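## Task

Lift the rear cooling block (the one farther from the handle) out of the open drawer of cooler COLD and set it on deck slot D2, resting flat between that slot's locators. Its 3 loose tubes must finish in their original bores. The front block must stay flat in its own spot with every tube still in its bore, and plate P1 must stay on D1 just as it is. Nothing counts if only the gripper is holding it there at the end. Release the block and move the gripper away at the finish.

## Robot and tools

Robot: one arm with a two-finger parallel gripper. The fingers point along the gripper's own +z axis and close along its y axis. The reported end_effector_position is the spot between the pads when they are shut. Closed fingertips reach about 33 mm past that point, and open ones about 9 mm. Closing pushes the tips roughly 24 mm farther out, so leave that gap above any surface you grip near.

Frame: all poses use the scene frame. The origin is on the tabletop directly under the arm's base. +z is up, and +y is to the left when looking along +x. Positions are in metres. Orientations are quaternions written w first (qw, qx, qy, qz). The base may be slightly tilted, and at long reach the printed hand position can be somewhat off from the real one.

Scene: COLD is a loose cooler with an open drawer that rolls if pushed. It must finish within about a finger's width of its start, upright and barely rotated. D1 is the deck slot beside COLD (holding P1), and D2 is the next one along. Parts you hold may be tugged now and then, and loose objects may get nudged.

The row (used by both motion tools): 10 numbers in this order: x, y, z, qw, qx, qy, qz, position, force_limit, speed. The first seven are an absolute target pose for the gripper in the scene frame. The last three are finger settings, each in [-1, 1]. position: +1 is fully open (140 mm), about -0.8 is pads touching, and -1 closes until something blocks the fingers. force_limit sets grip force: roughly 14 N at -1, 60 N at 0 and 107 N at +1 for parts up to 40 mm wide. speed sets how fast the finger gap changes: roughly 30, 140 and 250 mm/s at -1, 0 and +1. To hold an orientation steady, repeat its quaternion in every row rather than copying the possibly drifted reported value.

execute_actions(actions): a list of actions. Each action is a table of up to 15 rows, one row per control step of 1/30 s. If fewer than 15 rows are given, the last row repeats for the remaining steps. An empty list just returns the current state and images. A target farther than 0.6 m from the gripper's pose at that action's start, along any gripper axis, is rejected. If the first action fails this check, or any action is malformed, nothing in the call runs.

Each step's command is clamped to within 70 mm and 16 degrees of the measured pose. Far targets therefore take several actions. After an action the arm only settles on the last clamped pose, so keep sending the rest. When position and orientation cannot both be reached, position wins. The elbow cannot fully straighten.

move(target, speed, blocking): drives the gripper along a straight line toward one absolute pose (a single row as above). The finger values are applied at the start. speed is the path's top speed in m/s, from 0.002 to 0.5 (default 0.25); rotation is capped at twice that in rad/s. A path lasts 0.5 to 10 s and is cut off at 10 s. It does not avoid obstacles, can overshoot speed (especially near full reach), and the hand trails the path. Faster contact hits harder, and aiming deeper past a contact presses harder. With blocking=false the call returns after 0.5 s while motion continues. Other moves and execute_actions are refused until a result shows the move has ended; use wait or stop. The extra "move:" line gives the outcome (done, off_target, moving, held, fault), the distance to target, and limits: paced means the pose was clipped; held means a check blocked some steps, after which the arm may surge faster.

wait(seconds): 0 to 10 s. The arm keeps its last command and a running move continues; it returns early if the move ends. stop(): brakes a running move, and needs room to do so. The fingers carry on. zoom_image(camera, region): enlarged view of cam_high, cam_low or cam_wrist; region is [x0, y0, x1, y1] in image pixels from the top-left, at most 504x504. finished_scene(scene): ends the given scene (1 or 2) for good and reports whether the task was met. Replying without any tool call ends everything.

Reading results: the state line gives the gripper pose. "Hand target" is the pose the controller is currently heading for. "pose unreachable" means the clearance check (which treats the base mount as part of the arm) altered or blocked the command. object_status: 0 moving, 1 blocked while opening, 2 blocked while closing (a grip), 3 reached the set position or pads met (thin items may still be held). After sending -1, confirm a grip by seeing 2. Stopped fingers stay put until position changes by 0.01 or more, or the object slips. To squeeze harder during a grip, raise force_limit and toggle position between -1 and -0.98. position_measured is in counts: 3 fully open, 230 pads touching, not linear in mm. Joint torques are raw drive outputs with offsets and noise. External torques estimate outside loads, including friction and held weight, with extra lines for earlier actions. Joint ranges and load limits (N m): waist 35, shoulder 35, upper arm roll 32, elbow 30, forearm roll 12, wrist pitch 12, wrist roll 12. Held weight counts toward these.

Avoid: exceeding a load limit (TORQUE FAULT: the arm halts 10 s and the rest of the call is skipped); holding loads too long (MOTOR HOT warning, then an OVER-TEMPERATURE FAULT braking the arm until it cools); dropping parts, slamming, and hard or fast pushes; shifting COLD or rolling its drawer; spilling tubes; disturbing P1 or the front block; and anything leaving the table, which ends the scene.

Each tool is called after "Emit:" in YAML: its name, and indented under it one key for each argument.

## Session

Emit:
execute_actions:
  actions: []

Scene clock: 0.00 s.
end_effector_position=(+0.4350, +0.3350, +0.1550) position_measured=3 object_status=3 end_effector_quat_wxyz=(+0.110, +0.904, +0.302, -0.282)
Joint positions: [ 0.636  0.789  0.047 -1.2   -0.043  1.359 -1.533]
Joint velocities: [-0.     0.002 -0.001  0.001 -0.001  0.001  0.   ]
Joint torques (N m, as the joint torque sensors report them, + toward a larger angle): no reading
External joint torques (N m, as the arm's controller estimates them; a push from outside toward a larger angle lowers the number): no reading
Hand target: +0.435, +0.335, +0.155; +0.110, +0.904, +0.302, -0.282

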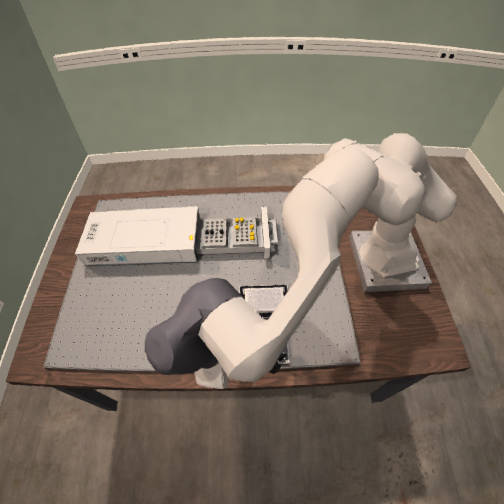

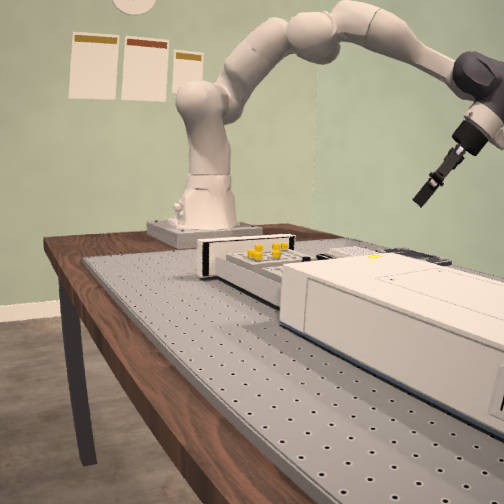

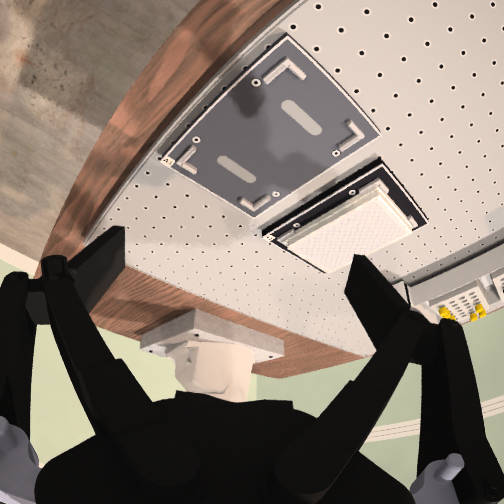

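Emit:
move:
  target: [0.48,-0.06,0.3,0,1,0,0,1,0,0]

Emit:
zoom_image:
  camera: "cam_wrist"
  region: [120,60,400,340]

Scene clock: 2.37 s.
end_effector_position=(+0.4863, -0.0577, +0.2989) position_measured=3 object_status=3 end_effector_quat_wxyz=(+0.006, +1.000, -0.004, -0.001)
Joint positions: [ 0.249 -0.194 -0.331 -2.183 -0.091  1.988 -1.6  ]
Joint velocities: [ 0.001  0.     0.001 -0.001  0.001  0.013 -0.023]
Joint torques (N m, as the joint torque sensors report them, + toward a larger angle): [  1.6  -24.41   1.29  24.02   0.65   2.75  -0.32]
External joint torques (N m, as the arm's controller estimates them; a push from outside toward a larger angle lowers the number): [ 1.23 -1.01 -0.84 -0.07 -0.14  0.24 -0.32]
Hand target: +0.487, -0.057, +0.299; +0.006, +1.000, +0.002, +0.001
Off the commanded pose: 0.007 m, 1 deg.
move: off_target

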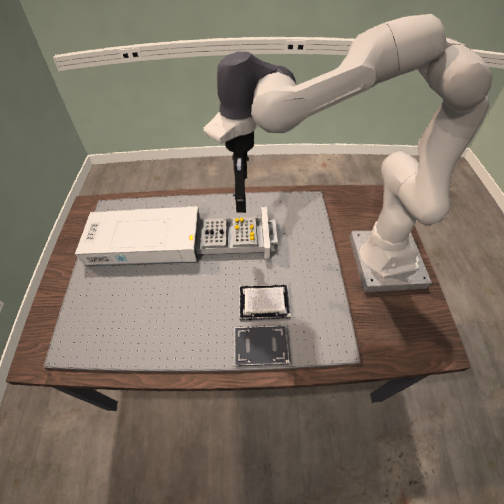

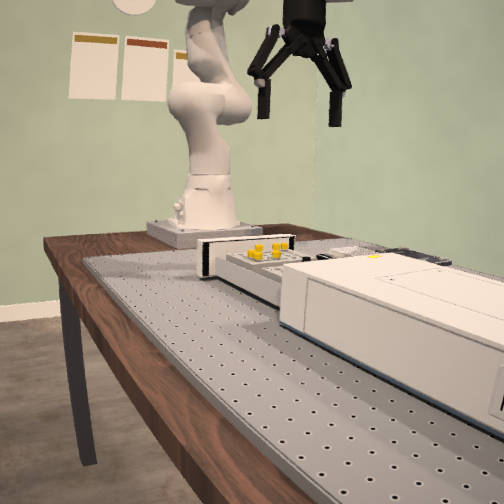

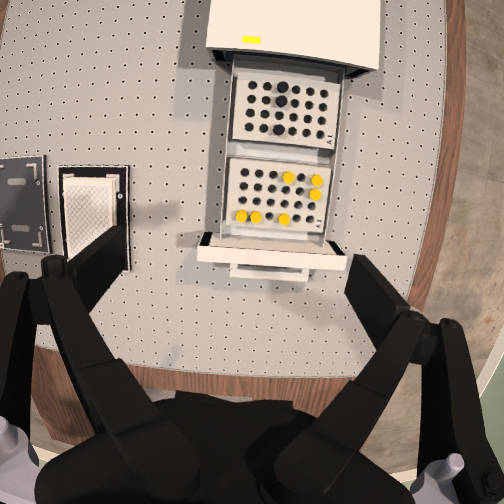

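Region (120, 60, 400, 340) of cam_wrist's 504x504 image, scaled by 1.800, with more detail than that image has.

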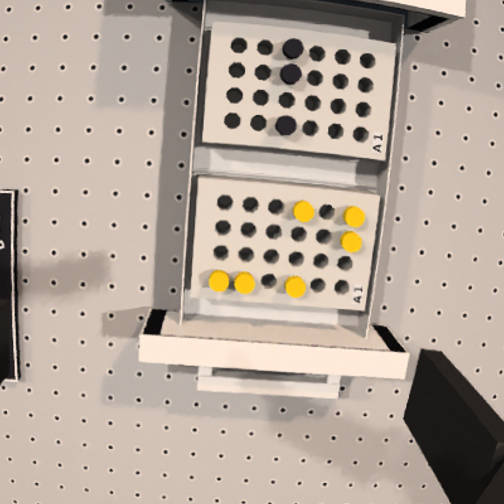

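Emit:
move:
  target: [0.58,-0.11,0.17,0,0.682,-0.731,0,0.6,0,0]
  speed: 0.4

Emit:
zoom_image:
  camera: "cam_high"
  region: [160,150,300,290]

Scene clock: 5.70 s.
end_effector_position=(+0.5791, -0.1072, +0.1701) position_measured=53 object_status=3 end_effector_quat_wxyz=(-0.001, +0.687, -0.726, -0.004)
Joint positions: [ 0.288  0.271 -0.491 -2.003  0.154  2.223 -0.229]
Joint velocities: [ 0.    -0.001  0.001 -0.001  0.     0.001  0.031]
Joint torques (N m, as the joint torque sensors report them, + toward a larger angle): [  1.33 -34.35  -5.06  23.73   1.33   2.87   0.13]
External joint torques (N m, as the arm's controller estimates them; a push from outside toward a larger angle lowers the number): [ 0.99  1.21 -1.51  1.09  0.69  0.38  0.13]
Hand target: +0.580, -0.107, +0.170; -0.001, +0.682, -0.732, -0.004
Off the commanded pose: 0.003 m, 1 deg.
move: done

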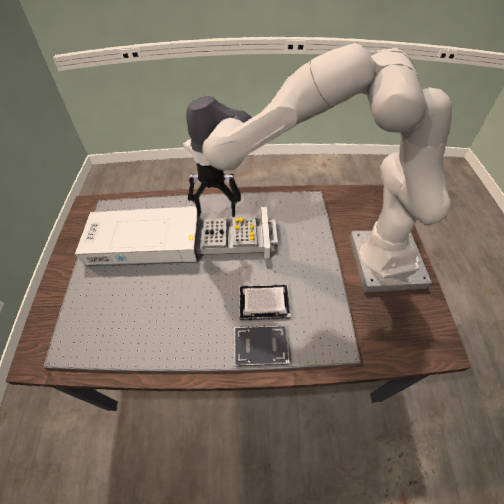

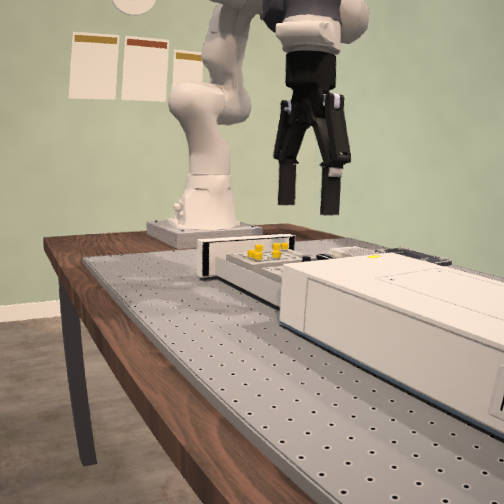

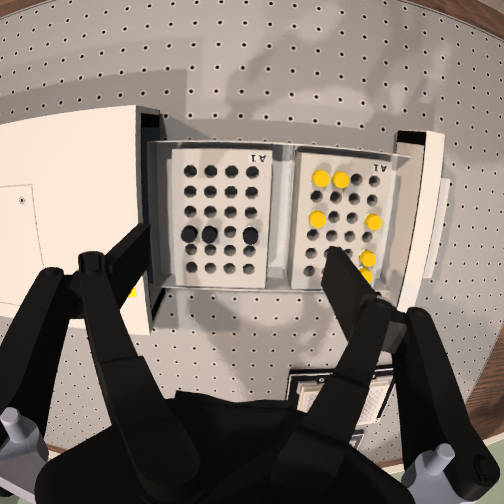

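Region (160, 150, 300, 290) of cam_high's 504x504 image, scaled by 3.600, with more detail than that image has.

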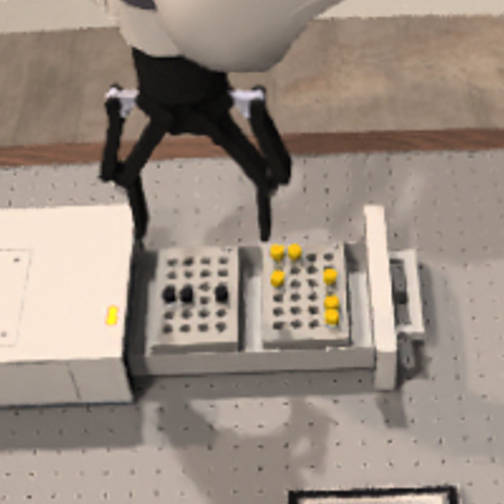

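Emit:
move:
  target: [0.594,-0.10,0.125,0,0.707,-0.707,0,0.42,0,0]
  speed: 0.1

Emit:
zoom_image:
  camera: "cam_wrist"
  region: [80,80,400,400]

Emit:
zoom_image:
  camera: "cam_high"
  region: [170,170,270,270]

Scene clock: 6.83 s.
end_effector_position=(+0.5918, -0.0996, +0.1248) position_measured=76 object_status=3 end_effector_quat_wxyz=(+0.002, +0.704, -0.710, -0.002)
Joint positions: [ 0.258  0.37  -0.442 -1.992  0.195  2.306 -0.281]
Joint velocities: [-0.009  0.     0.009  0.001 -0.     0.01  -0.019]
Joint torques (N m, as the joint torque sensors report them, + toward a larger angle): [ -0.74 -38.03  -4.74  23.35   1.27   2.88  -0.3 ]
External joint torques (N m, as the arm's controller estimates them; a push from outside toward a larger angle lowers the number): [-1.09  0.41 -0.27  1.52  0.68  0.38 -0.3 ]
Hand target: +0.594, -0.099, +0.125; -0.000, +0.707, -0.707, -0.000
Off the commanded pose: 0.002 m, 1 deg.
move: done

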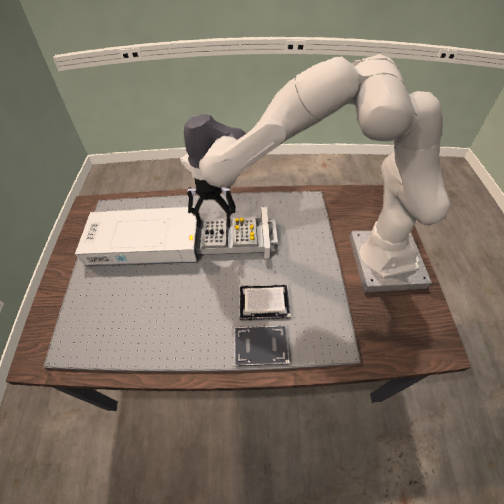

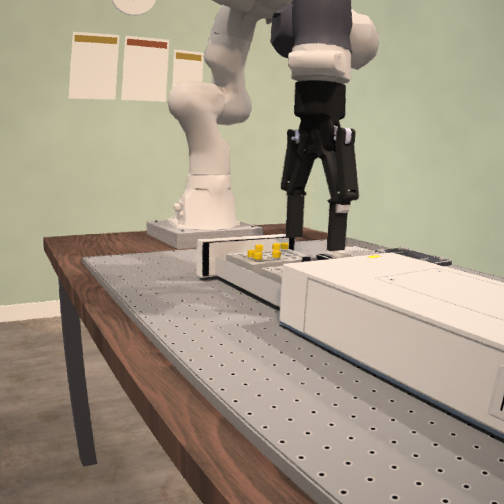

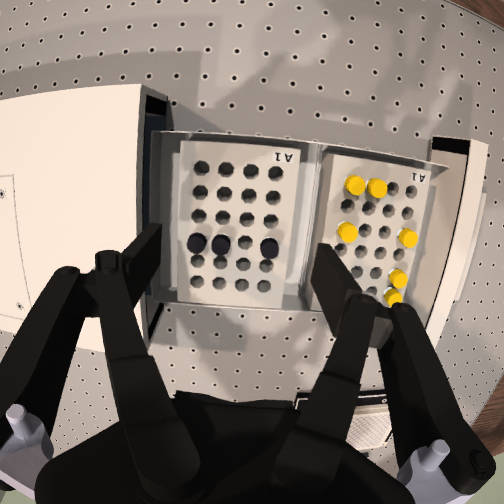

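Region (80, 80, 400, 400) of cam_wrist's 504x504 image, scaled by 1.575, with more detail than that image has.

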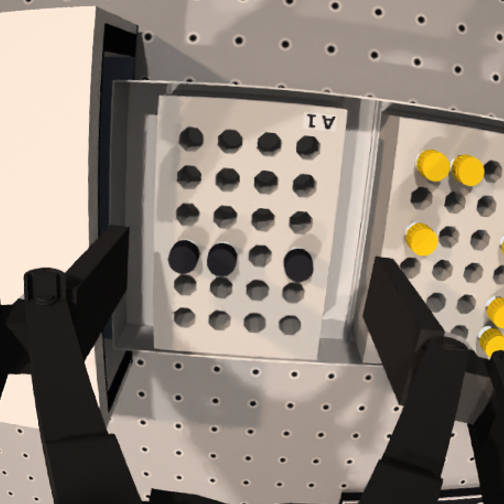

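Region (170, 170, 270, 270) of cam_high's 504x504 image, scaled by 5.040, with more detail than that image has.

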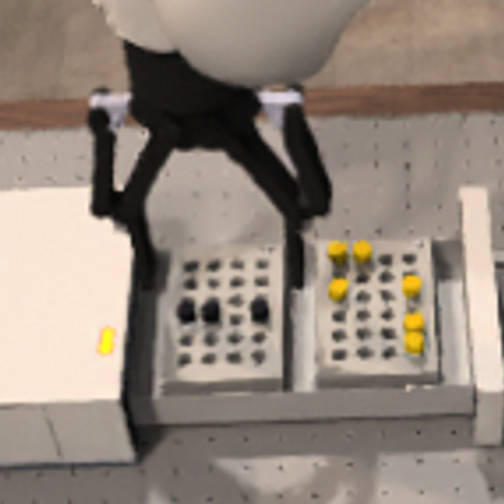

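Emit:
move:
  target: [0.593,-0.097,0.095,0,0.725,-0.688,0,0.34,0,0]
  speed: 0.04

Emit:
zoom_image:
  camera: "cam_wrist"
  region: [80,80,400,400]

Emit:
zoom_image:
  camera: "cam_high"
  region: [170,170,270,270]

Scene clock: 8.00 s.
end_effector_position=(+0.5923, -0.0965, +0.0962) position_measured=86 object_status=3 end_effector_quat_wxyz=(+0.001, +0.722, -0.692, -0.001)
Joint positions: [ 0.226  0.413 -0.399 -2.007  0.21   2.369 -0.337]
Joint velocities: [-0.014  0.     0.011 -0.001  0.     0.015 -0.024]
Joint torques (N m, as the joint torque sensors report them, + toward a larger angle): [ -1.16 -38.77  -4.2   21.01   1.04   2.9   -0.36]
External joint torques (N m, as the arm's controller estimates them; a push from outside toward a larger angle lowers the number): [-1.47  0.69  0.33 -0.07  0.48  0.41 -0.36]
Hand target: +0.593, -0.097, +0.095; -0.000, +0.725, -0.688, -0.000
Off the commanded pose: 0.001 m, 1 deg.
move: done

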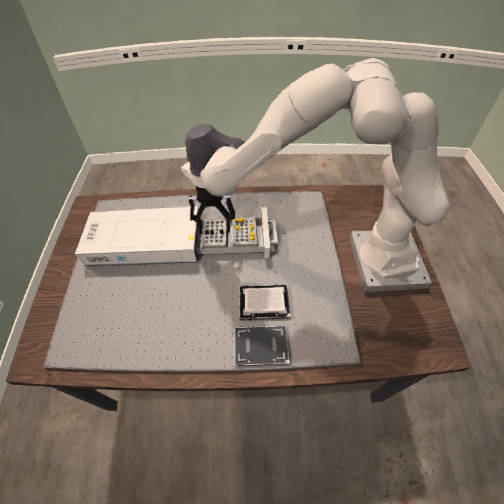

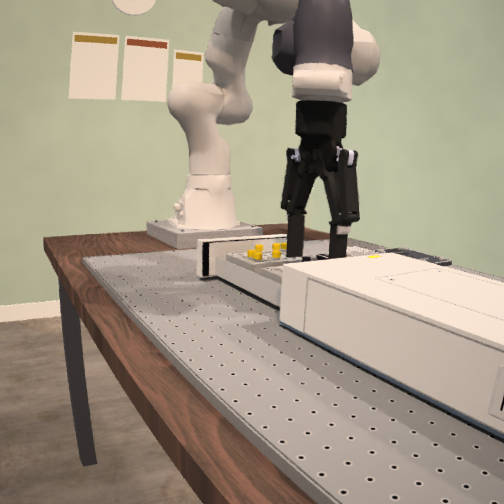

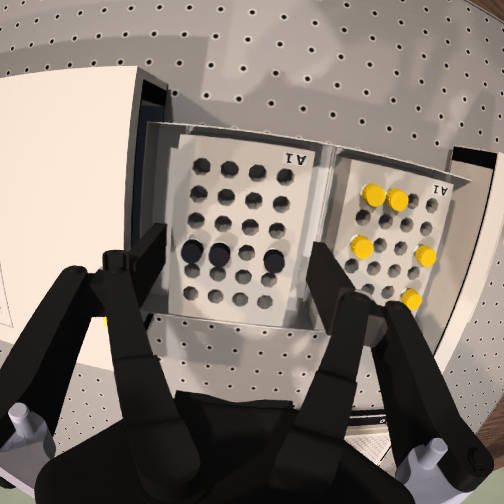

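Region (80, 80, 400, 400) of cam_wrist's 504x504 image, scaled by 1.575, with more detail than that image has.

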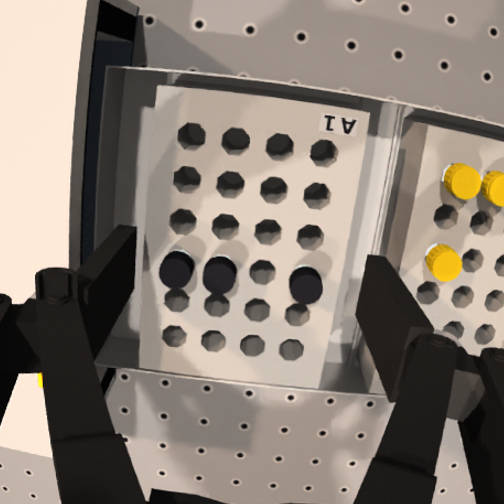

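Region (170, 170, 270, 270) of cam_high's 504x504 image, scaled by 5.040, with more detail than that image has.

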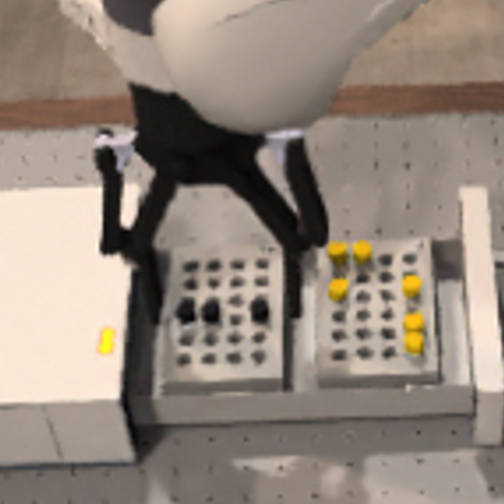

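Emit:
move:
  target: [0.595,-0.097,0.075,0,0.725,-0.688,0,0.34,0,0]
  speed: 0.02

Emit:
zoom_image:
  camera: "cam_high"
  region: [170,170,270,270]

Emit:
zoom_image:
  camera: "cam_low"
  region: [240,160,400,320]

Scene clock: 9.37 s.
end_effector_position=(+0.5934, -0.0966, +0.0755) position_measured=86 object_status=3 end_effector_quat_wxyz=(+0.001, +0.724, -0.690, -0.001)
Joint positions: [ 0.206  0.453 -0.376 -2.005  0.225  2.405 -0.352]
Joint velocities: [-0.008  0.001  0.008  0.003 -0.001  0.011 -0.007]
Joint torques (N m, as the joint torque sensors report them, + toward a larger angle): [ -1.38 -39.15  -4.03  23.27   1.28   2.85  -0.37]
External joint torques (N m, as the arm's controller estimates them; a push from outside toward a larger angle lowers the number): [-1.65  1.52  0.68  2.5   0.74  0.33 -0.37]
Hand target: +0.595, -0.097, +0.075; -0.000, +0.725, -0.688, -0.000
Off the commanded pose: 0.002 m, 0 deg.
move: done

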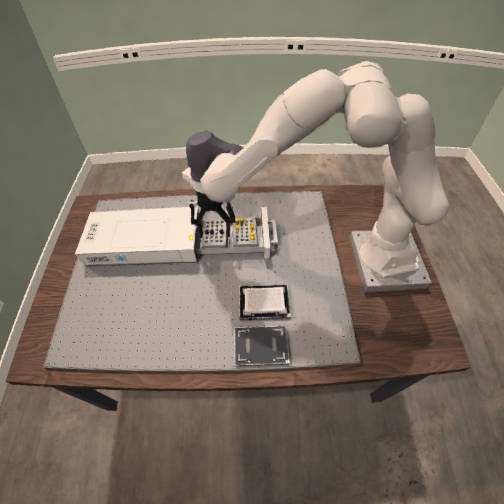

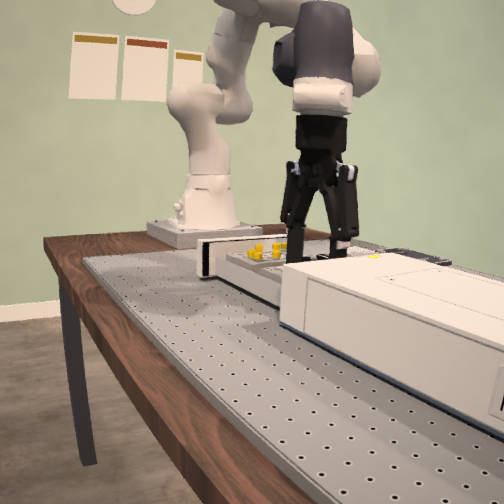

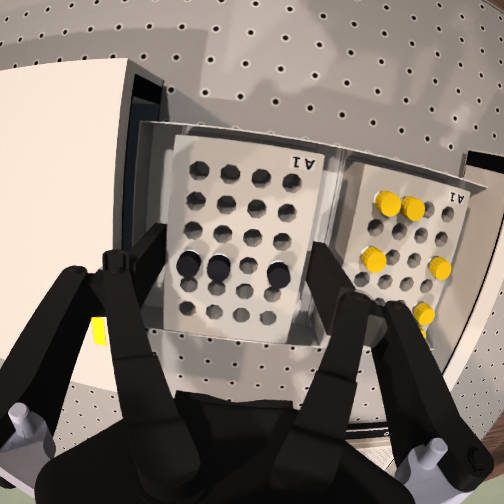

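Region (170, 170, 270, 270) of cam_high's 504x504 image, scaled by 5.040, with more detail than that image has.

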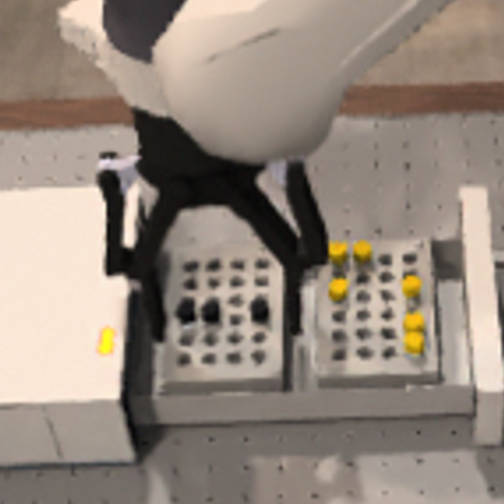

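Region (240, 160, 400, 320) of cam_low's 504x504 image, scaled by 3.150, with more detail than that image has.

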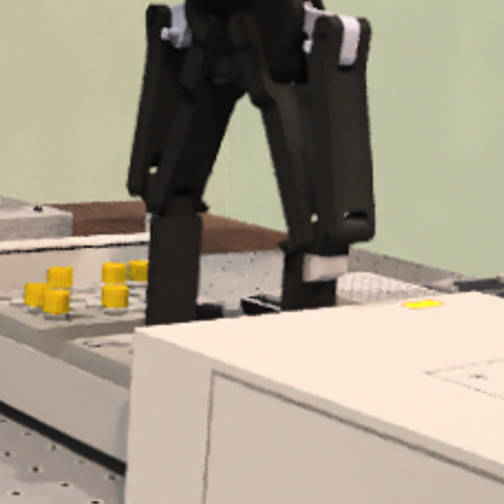

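Emit:
move:
  target: [0.596,-0.097,0.060,0,0.725,-0.688,0,0.34,0,0]
  speed: 0.015

Emit:
move:
  target: [0.596,-0.097,0.060,0,0.725,-0.688,0,-1,0.8,-1]

Emit:
zoom_image:
  camera: "cam_low"
  region: [240,160,400,320]

Scene clock: 10.73 s.
end_effector_position=(+0.5946, -0.0967, +0.0606) position_measured=86 object_status=3 end_effector_quat_wxyz=(+0.001, +0.724, -0.690, -0.001)
Joint positions: [ 0.19   0.483 -0.358 -2.002  0.235  2.432 -0.359]
Joint velocities: [-0.009  0.001  0.007  0.003 -0.001  0.009 -0.004]
Joint torques (N m, as the joint torque sensors report them, + toward a larger angle): [ -1.15 -39.71  -4.31  21.7    1.24   2.7   -0.3 ]
External joint torques (N m, as the arm's controller estimates them; a push from outside toward a larger angle lowers the number): [-1.4   1.47  0.47  1.39  0.71  0.2  -0.3 ]
Hand target: +0.596, -0.097, +0.060; -0.000, +0.725, -0.688, -0.000
Off the commanded pose: 0.002 m, 0 deg.
move: done

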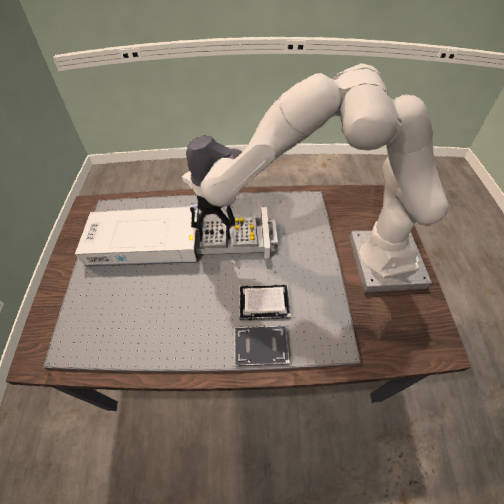

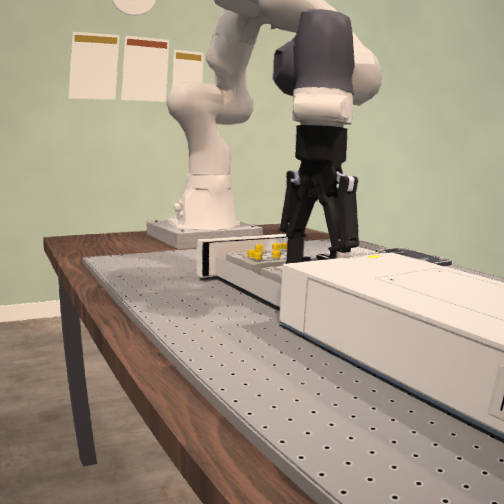

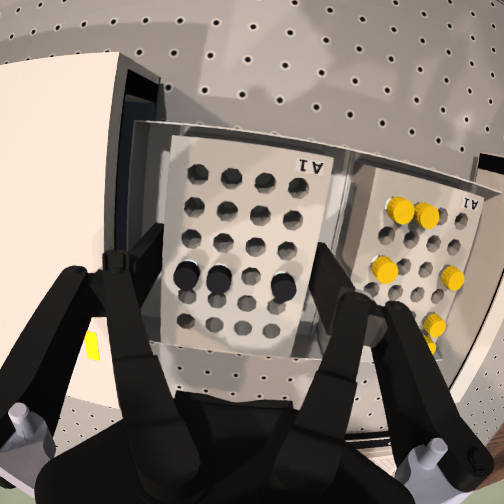

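Scene clock: 11.43 s.
end_effector_position=(+0.5956, -0.0967, +0.0612) position_measured=105 object_status=2 end_effector_quat_wxyz=(+0.001, +0.724, -0.690, -0.000)
Joint positions: [ 0.19   0.483 -0.357 -2.001  0.235  2.433 -0.359]
Joint velocities: [-0.001 -0.     0.001 -0.     0.001 -0.    -0.001]
Joint torques (N m, as the joint torque sensors report them, + toward a larger angle): [ -1.5  -39.84  -4.38  21.24   1.     2.98  -0.37]
External joint torques (N m, as the arm's controller estimates them; a push from outside toward a larger angle lowers the number): [-2.02  1.44  0.15  0.83  0.48  0.47 -0.37]
Hand target: +0.596, -0.097, +0.060; +0.000, +0.725, -0.688, +0.000
Off the commanded pose: 0.001 m, 0 deg.
move: done

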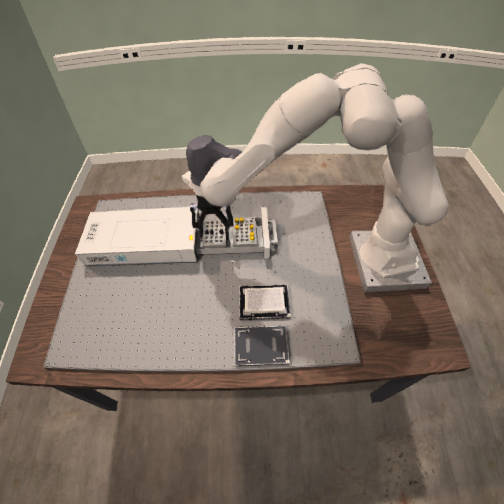

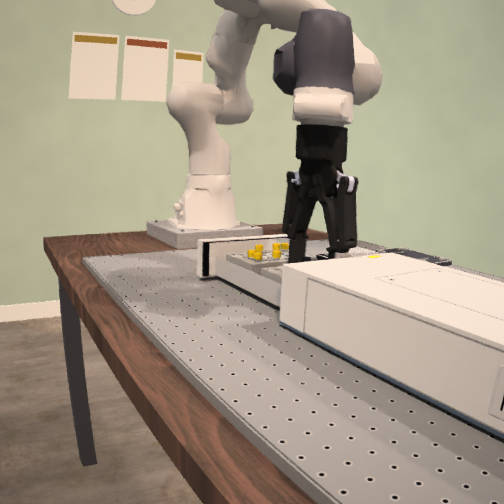

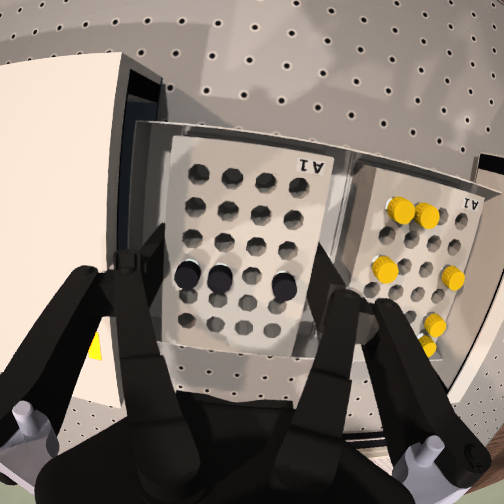

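Region (240, 160, 400, 320) of cam_low's 504x504 image, scaled by 3.150, with more detail than that image has.

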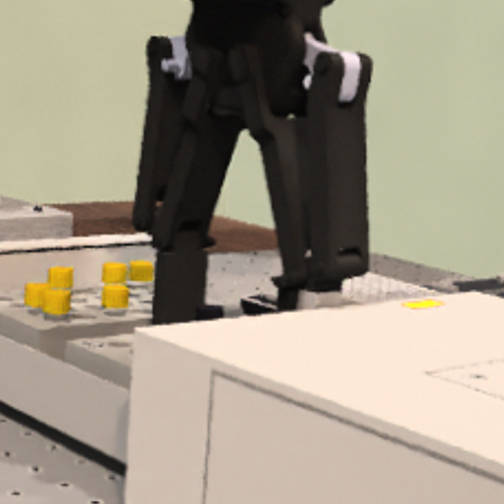

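Emit:
move:
  target: [0.596,-0.097,0.15,0,0.725,-0.688,0,-1,0.8,-1]
  speed: 0.06

Emit:
move:
  target: [0.44,0.29,0.15,0,0.026,-1,0,-1,0.8,-1]
  speed: 0.2

Emit:
move:
  target: [0.44,0.29,0.085,0,0.026,-1,0,-1,0.8,-1]
  speed: 0.06

Emit:
zoom_image:
  camera: "cam_high"
  region: [210,280,320,390]

Emit:
zoom_image:
  camera: "cam_low"
  region: [340,170,490,320]

Scene clock: 13.50 s.
end_effector_position=(+0.5909, -0.0966, +0.1410) position_measured=106 object_status=2 end_effector_quat_wxyz=(+0.005, +0.727, -0.686, -0.006)
Joint positions: [ 0.237  0.344 -0.416 -1.973  0.161  2.258 -0.321]
Joint velocities: [ 0.002  0.001 -0.002  0.    -0.003 -0.011  0.008]
Joint torques (N m, as the joint torque sensors report them, + toward a larger angle): [  1.44 -43.95  -6.6   26.91  -0.07   2.8    0.25]
External joint torques (N m, as the arm's controller estimates them; a push from outside toward a larger angle lowers the number): [ 1.16 -5.48 -2.68  4.66 -0.68  0.32  0.25]
Hand target: +0.596, -0.098, +0.150; +0.001, +0.725, -0.688, +0.001
Off the commanded pose: 0.010 m, 1 deg.
move: off_target

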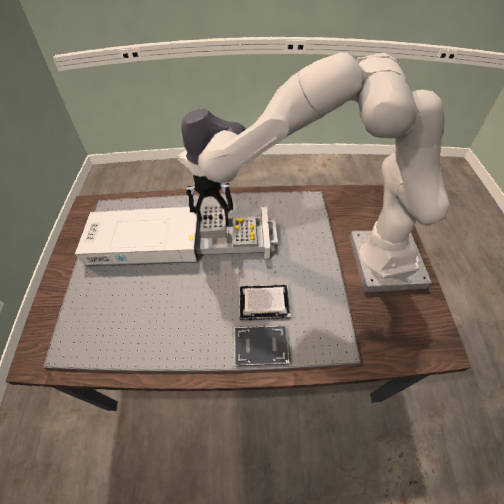

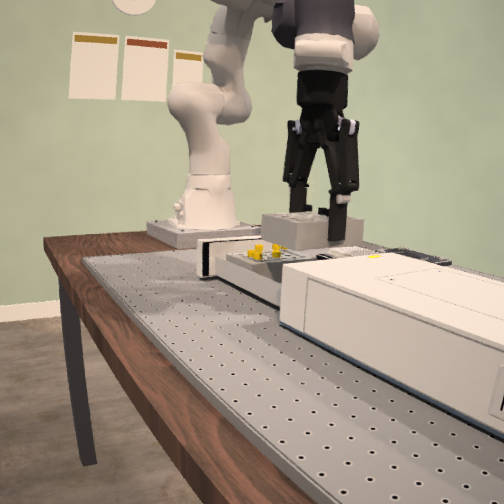

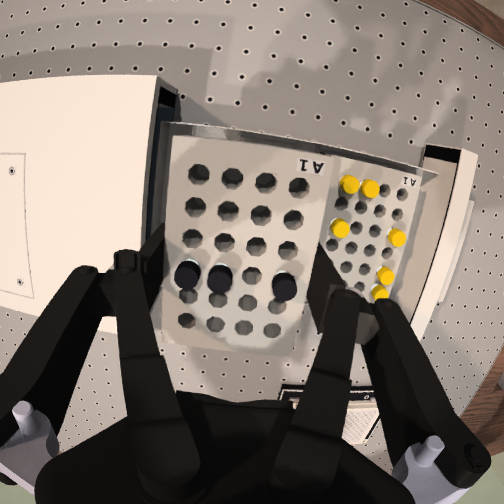

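Scene clock: 18.50 s.
end_effector_position=(+0.4263, +0.2813, +0.1452) position_measured=106 object_status=2 end_effector_quat_wxyz=(-0.005, -0.034, +0.999, -0.004)
Joint positions: [ 1.23   0.105 -0.648 -2.298  0.085  2.354  2.027]
Joint velocities: [ 0.002 -0.001  0.001 -0.    -0.003  0.     0.034]
Joint torques (N m, as the joint torque sensors report them, + toward a larger angle): [  1.25 -29.5   -3.53  25.    -0.03   3.24   0.23]
External joint torques (N m, as the arm's controller estimates them; a push from outside toward a larger angle lowers the number): [ 1.1  -2.85 -1.87  3.61 -0.62  0.86  0.23]
Hand target: +0.431, +0.284, +0.150; +0.001, -0.027, +1.000, -0.001
Off the commanded pose: 0.017 m, 1 deg.
move: off_target

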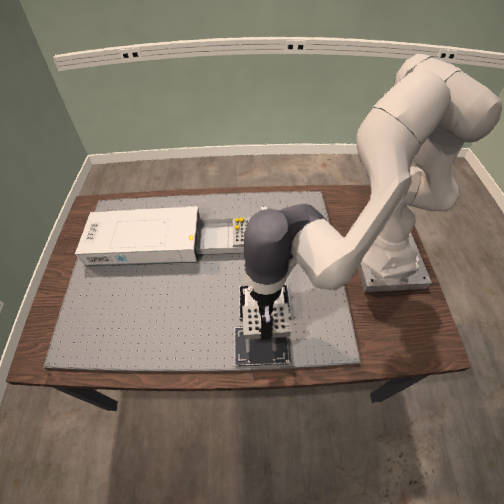

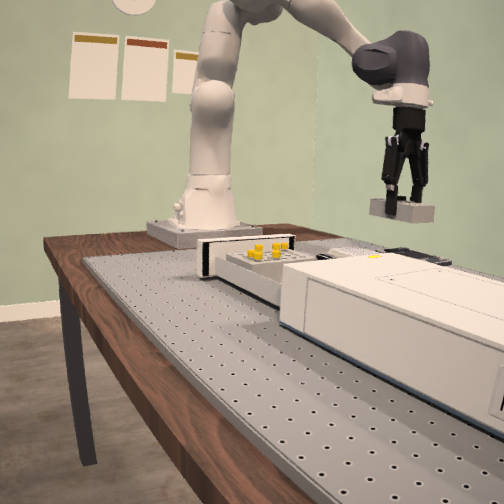

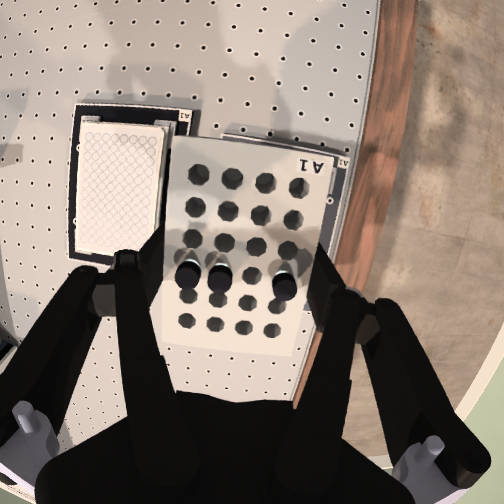

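Scene clock: 20.03 s.
end_effector_position=(+0.4333, +0.2854, +0.0800) position_measured=106 object_status=2 end_effector_quat_wxyz=(-0.008, -0.022, +1.000, -0.006)
Joint positions: [ 1.164  0.281 -0.571 -2.289  0.241  2.48   1.942]
Joint velocities: [-0.008 -0.     0.009  0.001  0.001  0.007 -0.018]
Joint torques (N m, as the joint torque sensors report them, + toward a larger angle): [ -0.76 -34.32  -4.75  24.11   1.31   3.44  -0.37]
External joint torques (N m, as the arm's controller estimates them; a push from outside toward a larger angle lowers the number): [-0.8  -3.03 -0.43  4.75  0.8   1.09 -0.37]
Hand target: +0.439, +0.290, +0.085; -0.001, -0.026, +1.000, -0.000
Off the commanded pose: 0.010 m, 1 deg.
move: off_target

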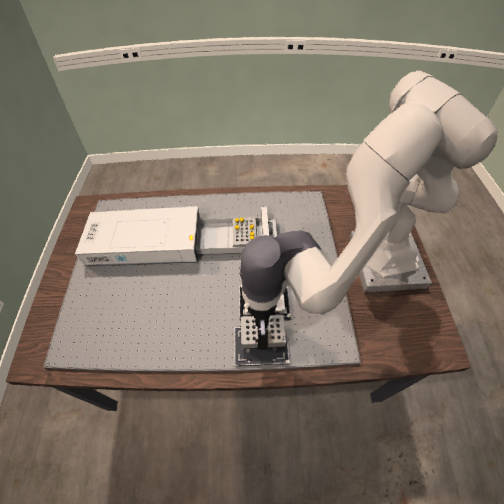

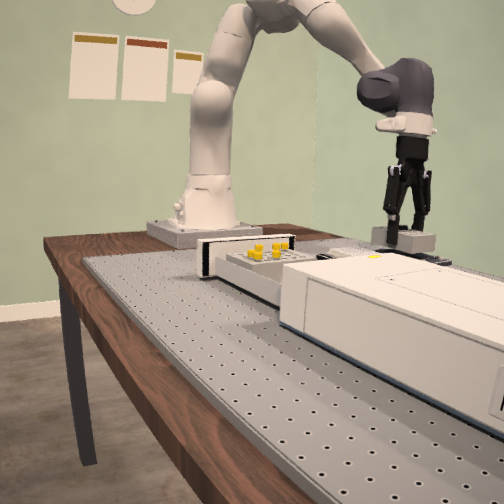

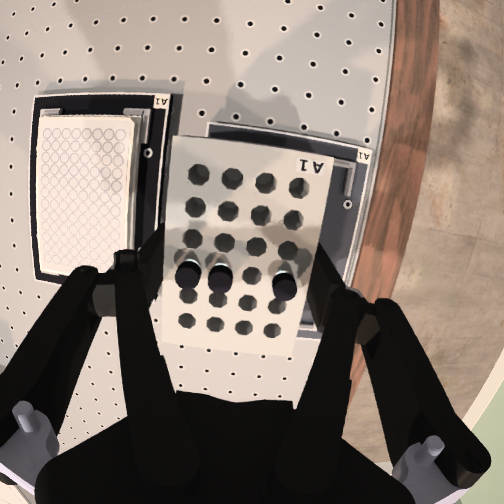

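Region (210, 280, 320, 390) of cam_high's 504x504 image, scaled by 4.582, with more detail than that image has.

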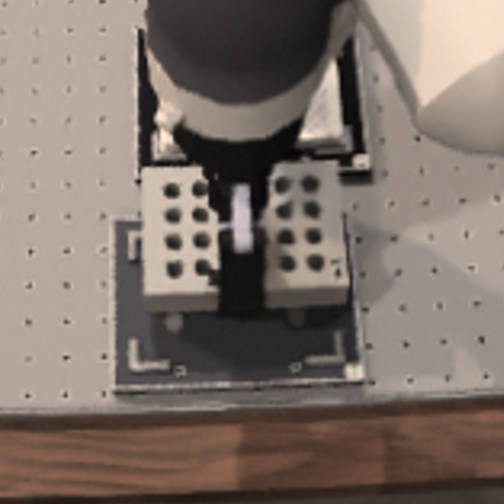

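Region (340, 170, 490, 320) of cam_low's 504x504 image, scaled by 3.360, with more detail than that image has.

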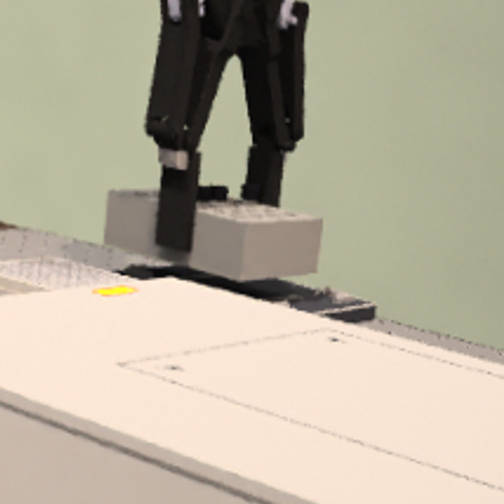

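Offset about +27 mm y, +4 mm x.

Emit:
move:
  target: [0.443,0.317,0.07,0,0.026,-1,0,-1,0.8,-1]
  speed: 0.04

Emit:
zoom_image:
  camera: "cam_high"
  region: [220,305,305,375]

Emit:
zoom_image:
  camera: "cam_wrist"
  region: [120,70,400,250]

Emit:
zoom_image:
  camera: "cam_low"
  region: [370,210,470,280]

Scene clock: 21.30 s.
end_effector_position=(+0.4364, +0.3125, +0.0649) position_measured=106 object_status=2 end_effector_quat_wxyz=(-0.007, -0.026, +1.000, -0.006)
Joint positions: [ 1.159  0.358 -0.528 -2.227  0.289  2.487  1.941]
Joint velocities: [-0.005  0.002 -0.     0.002  0.006  0.003 -0.001]
Joint torques (N m, as the joint torque sensors report them, + toward a larger angle): [ -0.91 -37.94  -6.2   24.06   1.25   3.46  -0.22]
External joint torques (N m, as the arm's controller estimates them; a push from outside toward a larger angle lowers the number): [-0.91 -3.83 -0.98  4.93  0.75  1.11 -0.22]
Hand target: +0.442, +0.317, +0.070; -0.000, -0.026, +1.000, -0.000
Off the commanded pose: 0.009 m, 1 deg.
move: off_target

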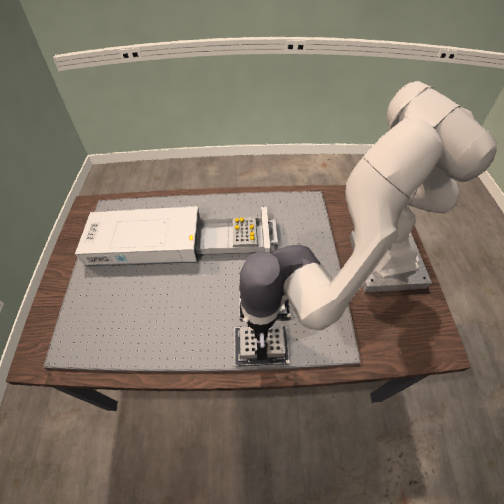

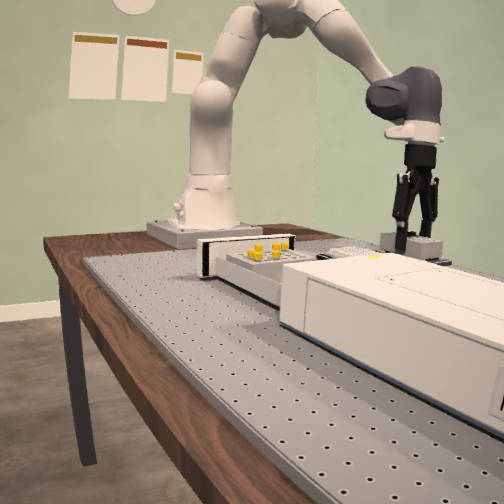

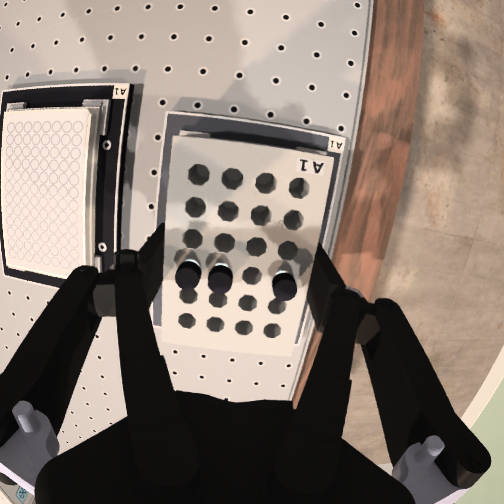

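Region (220, 305, 305, 375) of cam_high's 504x504 image, scaled by 5.929, with more detail than that image has; it fills the top 415 rows of this view, and the rest is white.

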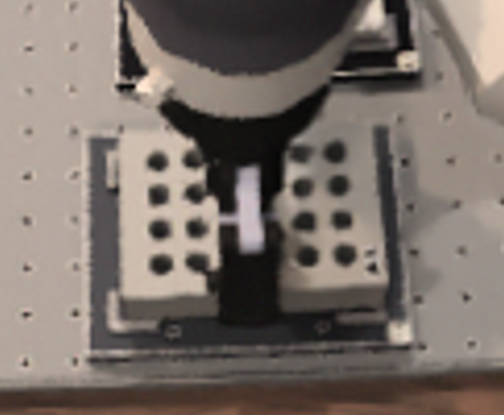

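Region (120, 70, 400, 250) of cam_wrist's 504x504 image, scaled by 1.800, with more detail than that image has; it fills the top 324 rows of this view, and the rest is white.

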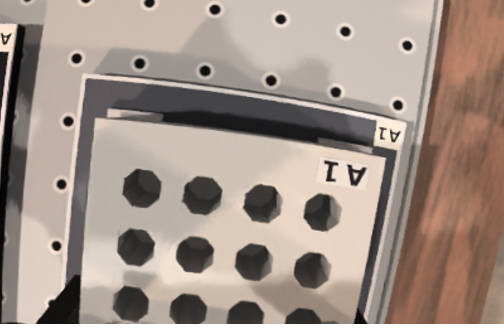

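Region (370, 210, 470, 280) of cam_low's 504x504 image, scaled by 5.040, with more detail than that image has; it fills the top 353 rows of this view, and the rest is white.

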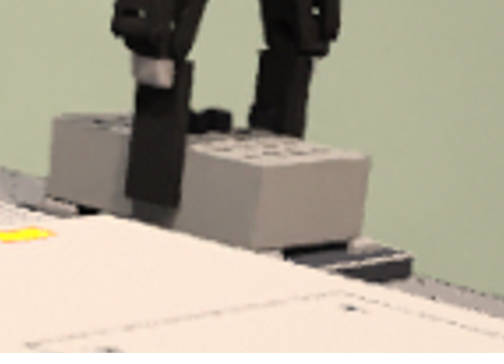

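Emit:
move:
  target: [0.4445,0.317,0.058,0,0.02,-1,0,-1,0.8,-1]
  speed: 0.012

Emit:
zoom_image:
  camera: "cam_high"
  region: [220,305,305,375]

Emit:
zoom_image:
  camera: "cam_wrist"
  region: [120,70,400,250]

Emit:
zoom_image:
  camera: "cam_low"
  region: [370,210,470,280]

Scene clock: 22.57 s.
end_effector_position=(+0.4394, +0.3124, +0.0594) position_measured=106 object_status=2 end_effector_quat_wxyz=(-0.007, -0.020, +1.000, -0.003)
Joint positions: [ 1.146  0.375 -0.519 -2.22   0.312  2.496  1.931]
Joint velocities: [-0.001  0.     0.     0.     0.004  0.    -0.006]
Joint torques (N m, as the joint torque sensors report them, + toward a larger angle): [ -0.33 -28.9   -3.64  24.11   2.23   5.14  -0.05]
External joint torques (N m, as the arm's controller estimates them; a push from outside toward a larger angle lowers the number): [-0.33  5.67  1.76  5.03  1.73  2.76 -0.05]
Hand target: +0.444, +0.317, +0.058; -0.000, -0.020, +1.000, -0.000
Off the commanded pose: 0.007 m, 1 deg.
move: off_target

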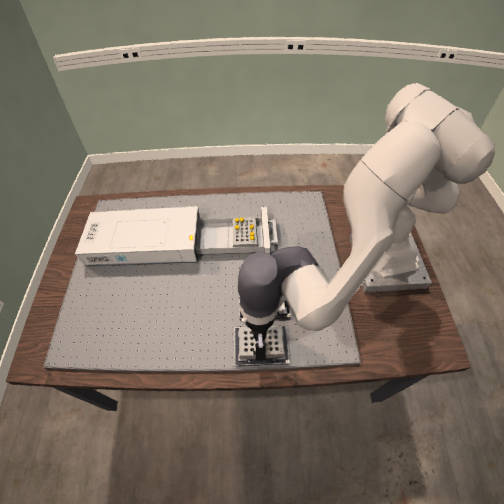

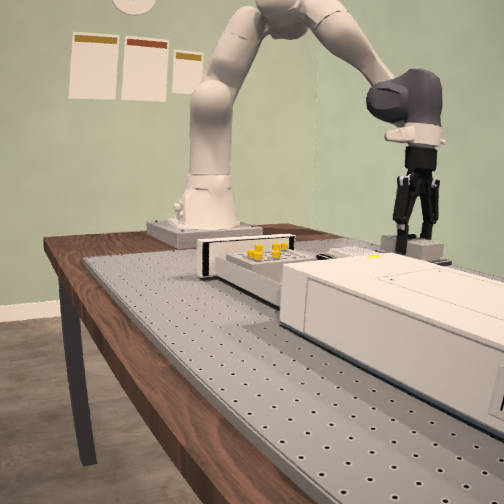

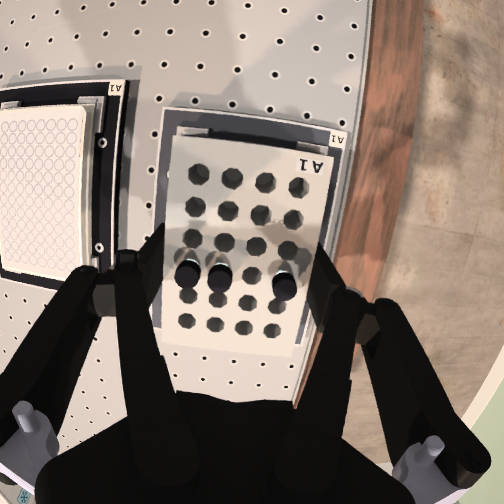

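Region (220, 305, 305, 375) of cam_high's 504x504 image, scaled by 5.929, with more detail than that image has; it fills the top 415 rows of this view, and the rest is white.

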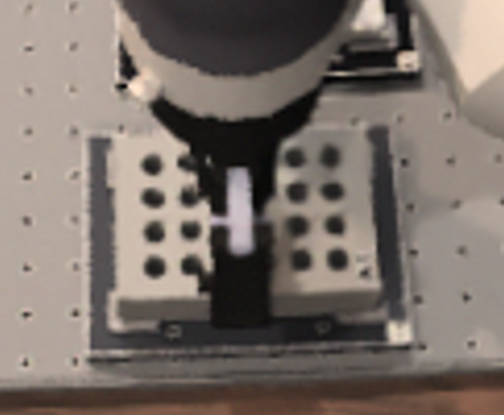

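Region (120, 70, 400, 250) of cam_wrist's 504x504 image, scaled by 1.800, with more detail than that image has; it fills the top 324 rows of this view, and the rest is white.

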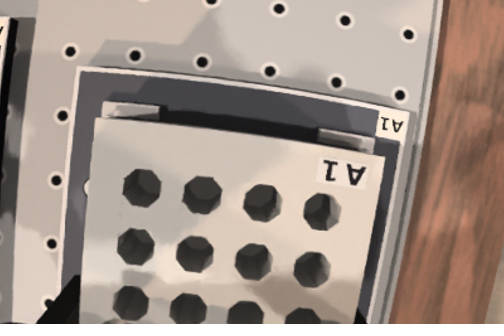

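Region (370, 210, 470, 280) of cam_low's 504x504 image, scaled by 5.040, with more detail than that image has; it fills the top 353 rows of this view, and the rest is white.

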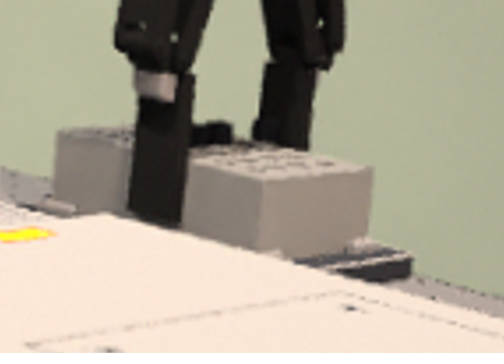

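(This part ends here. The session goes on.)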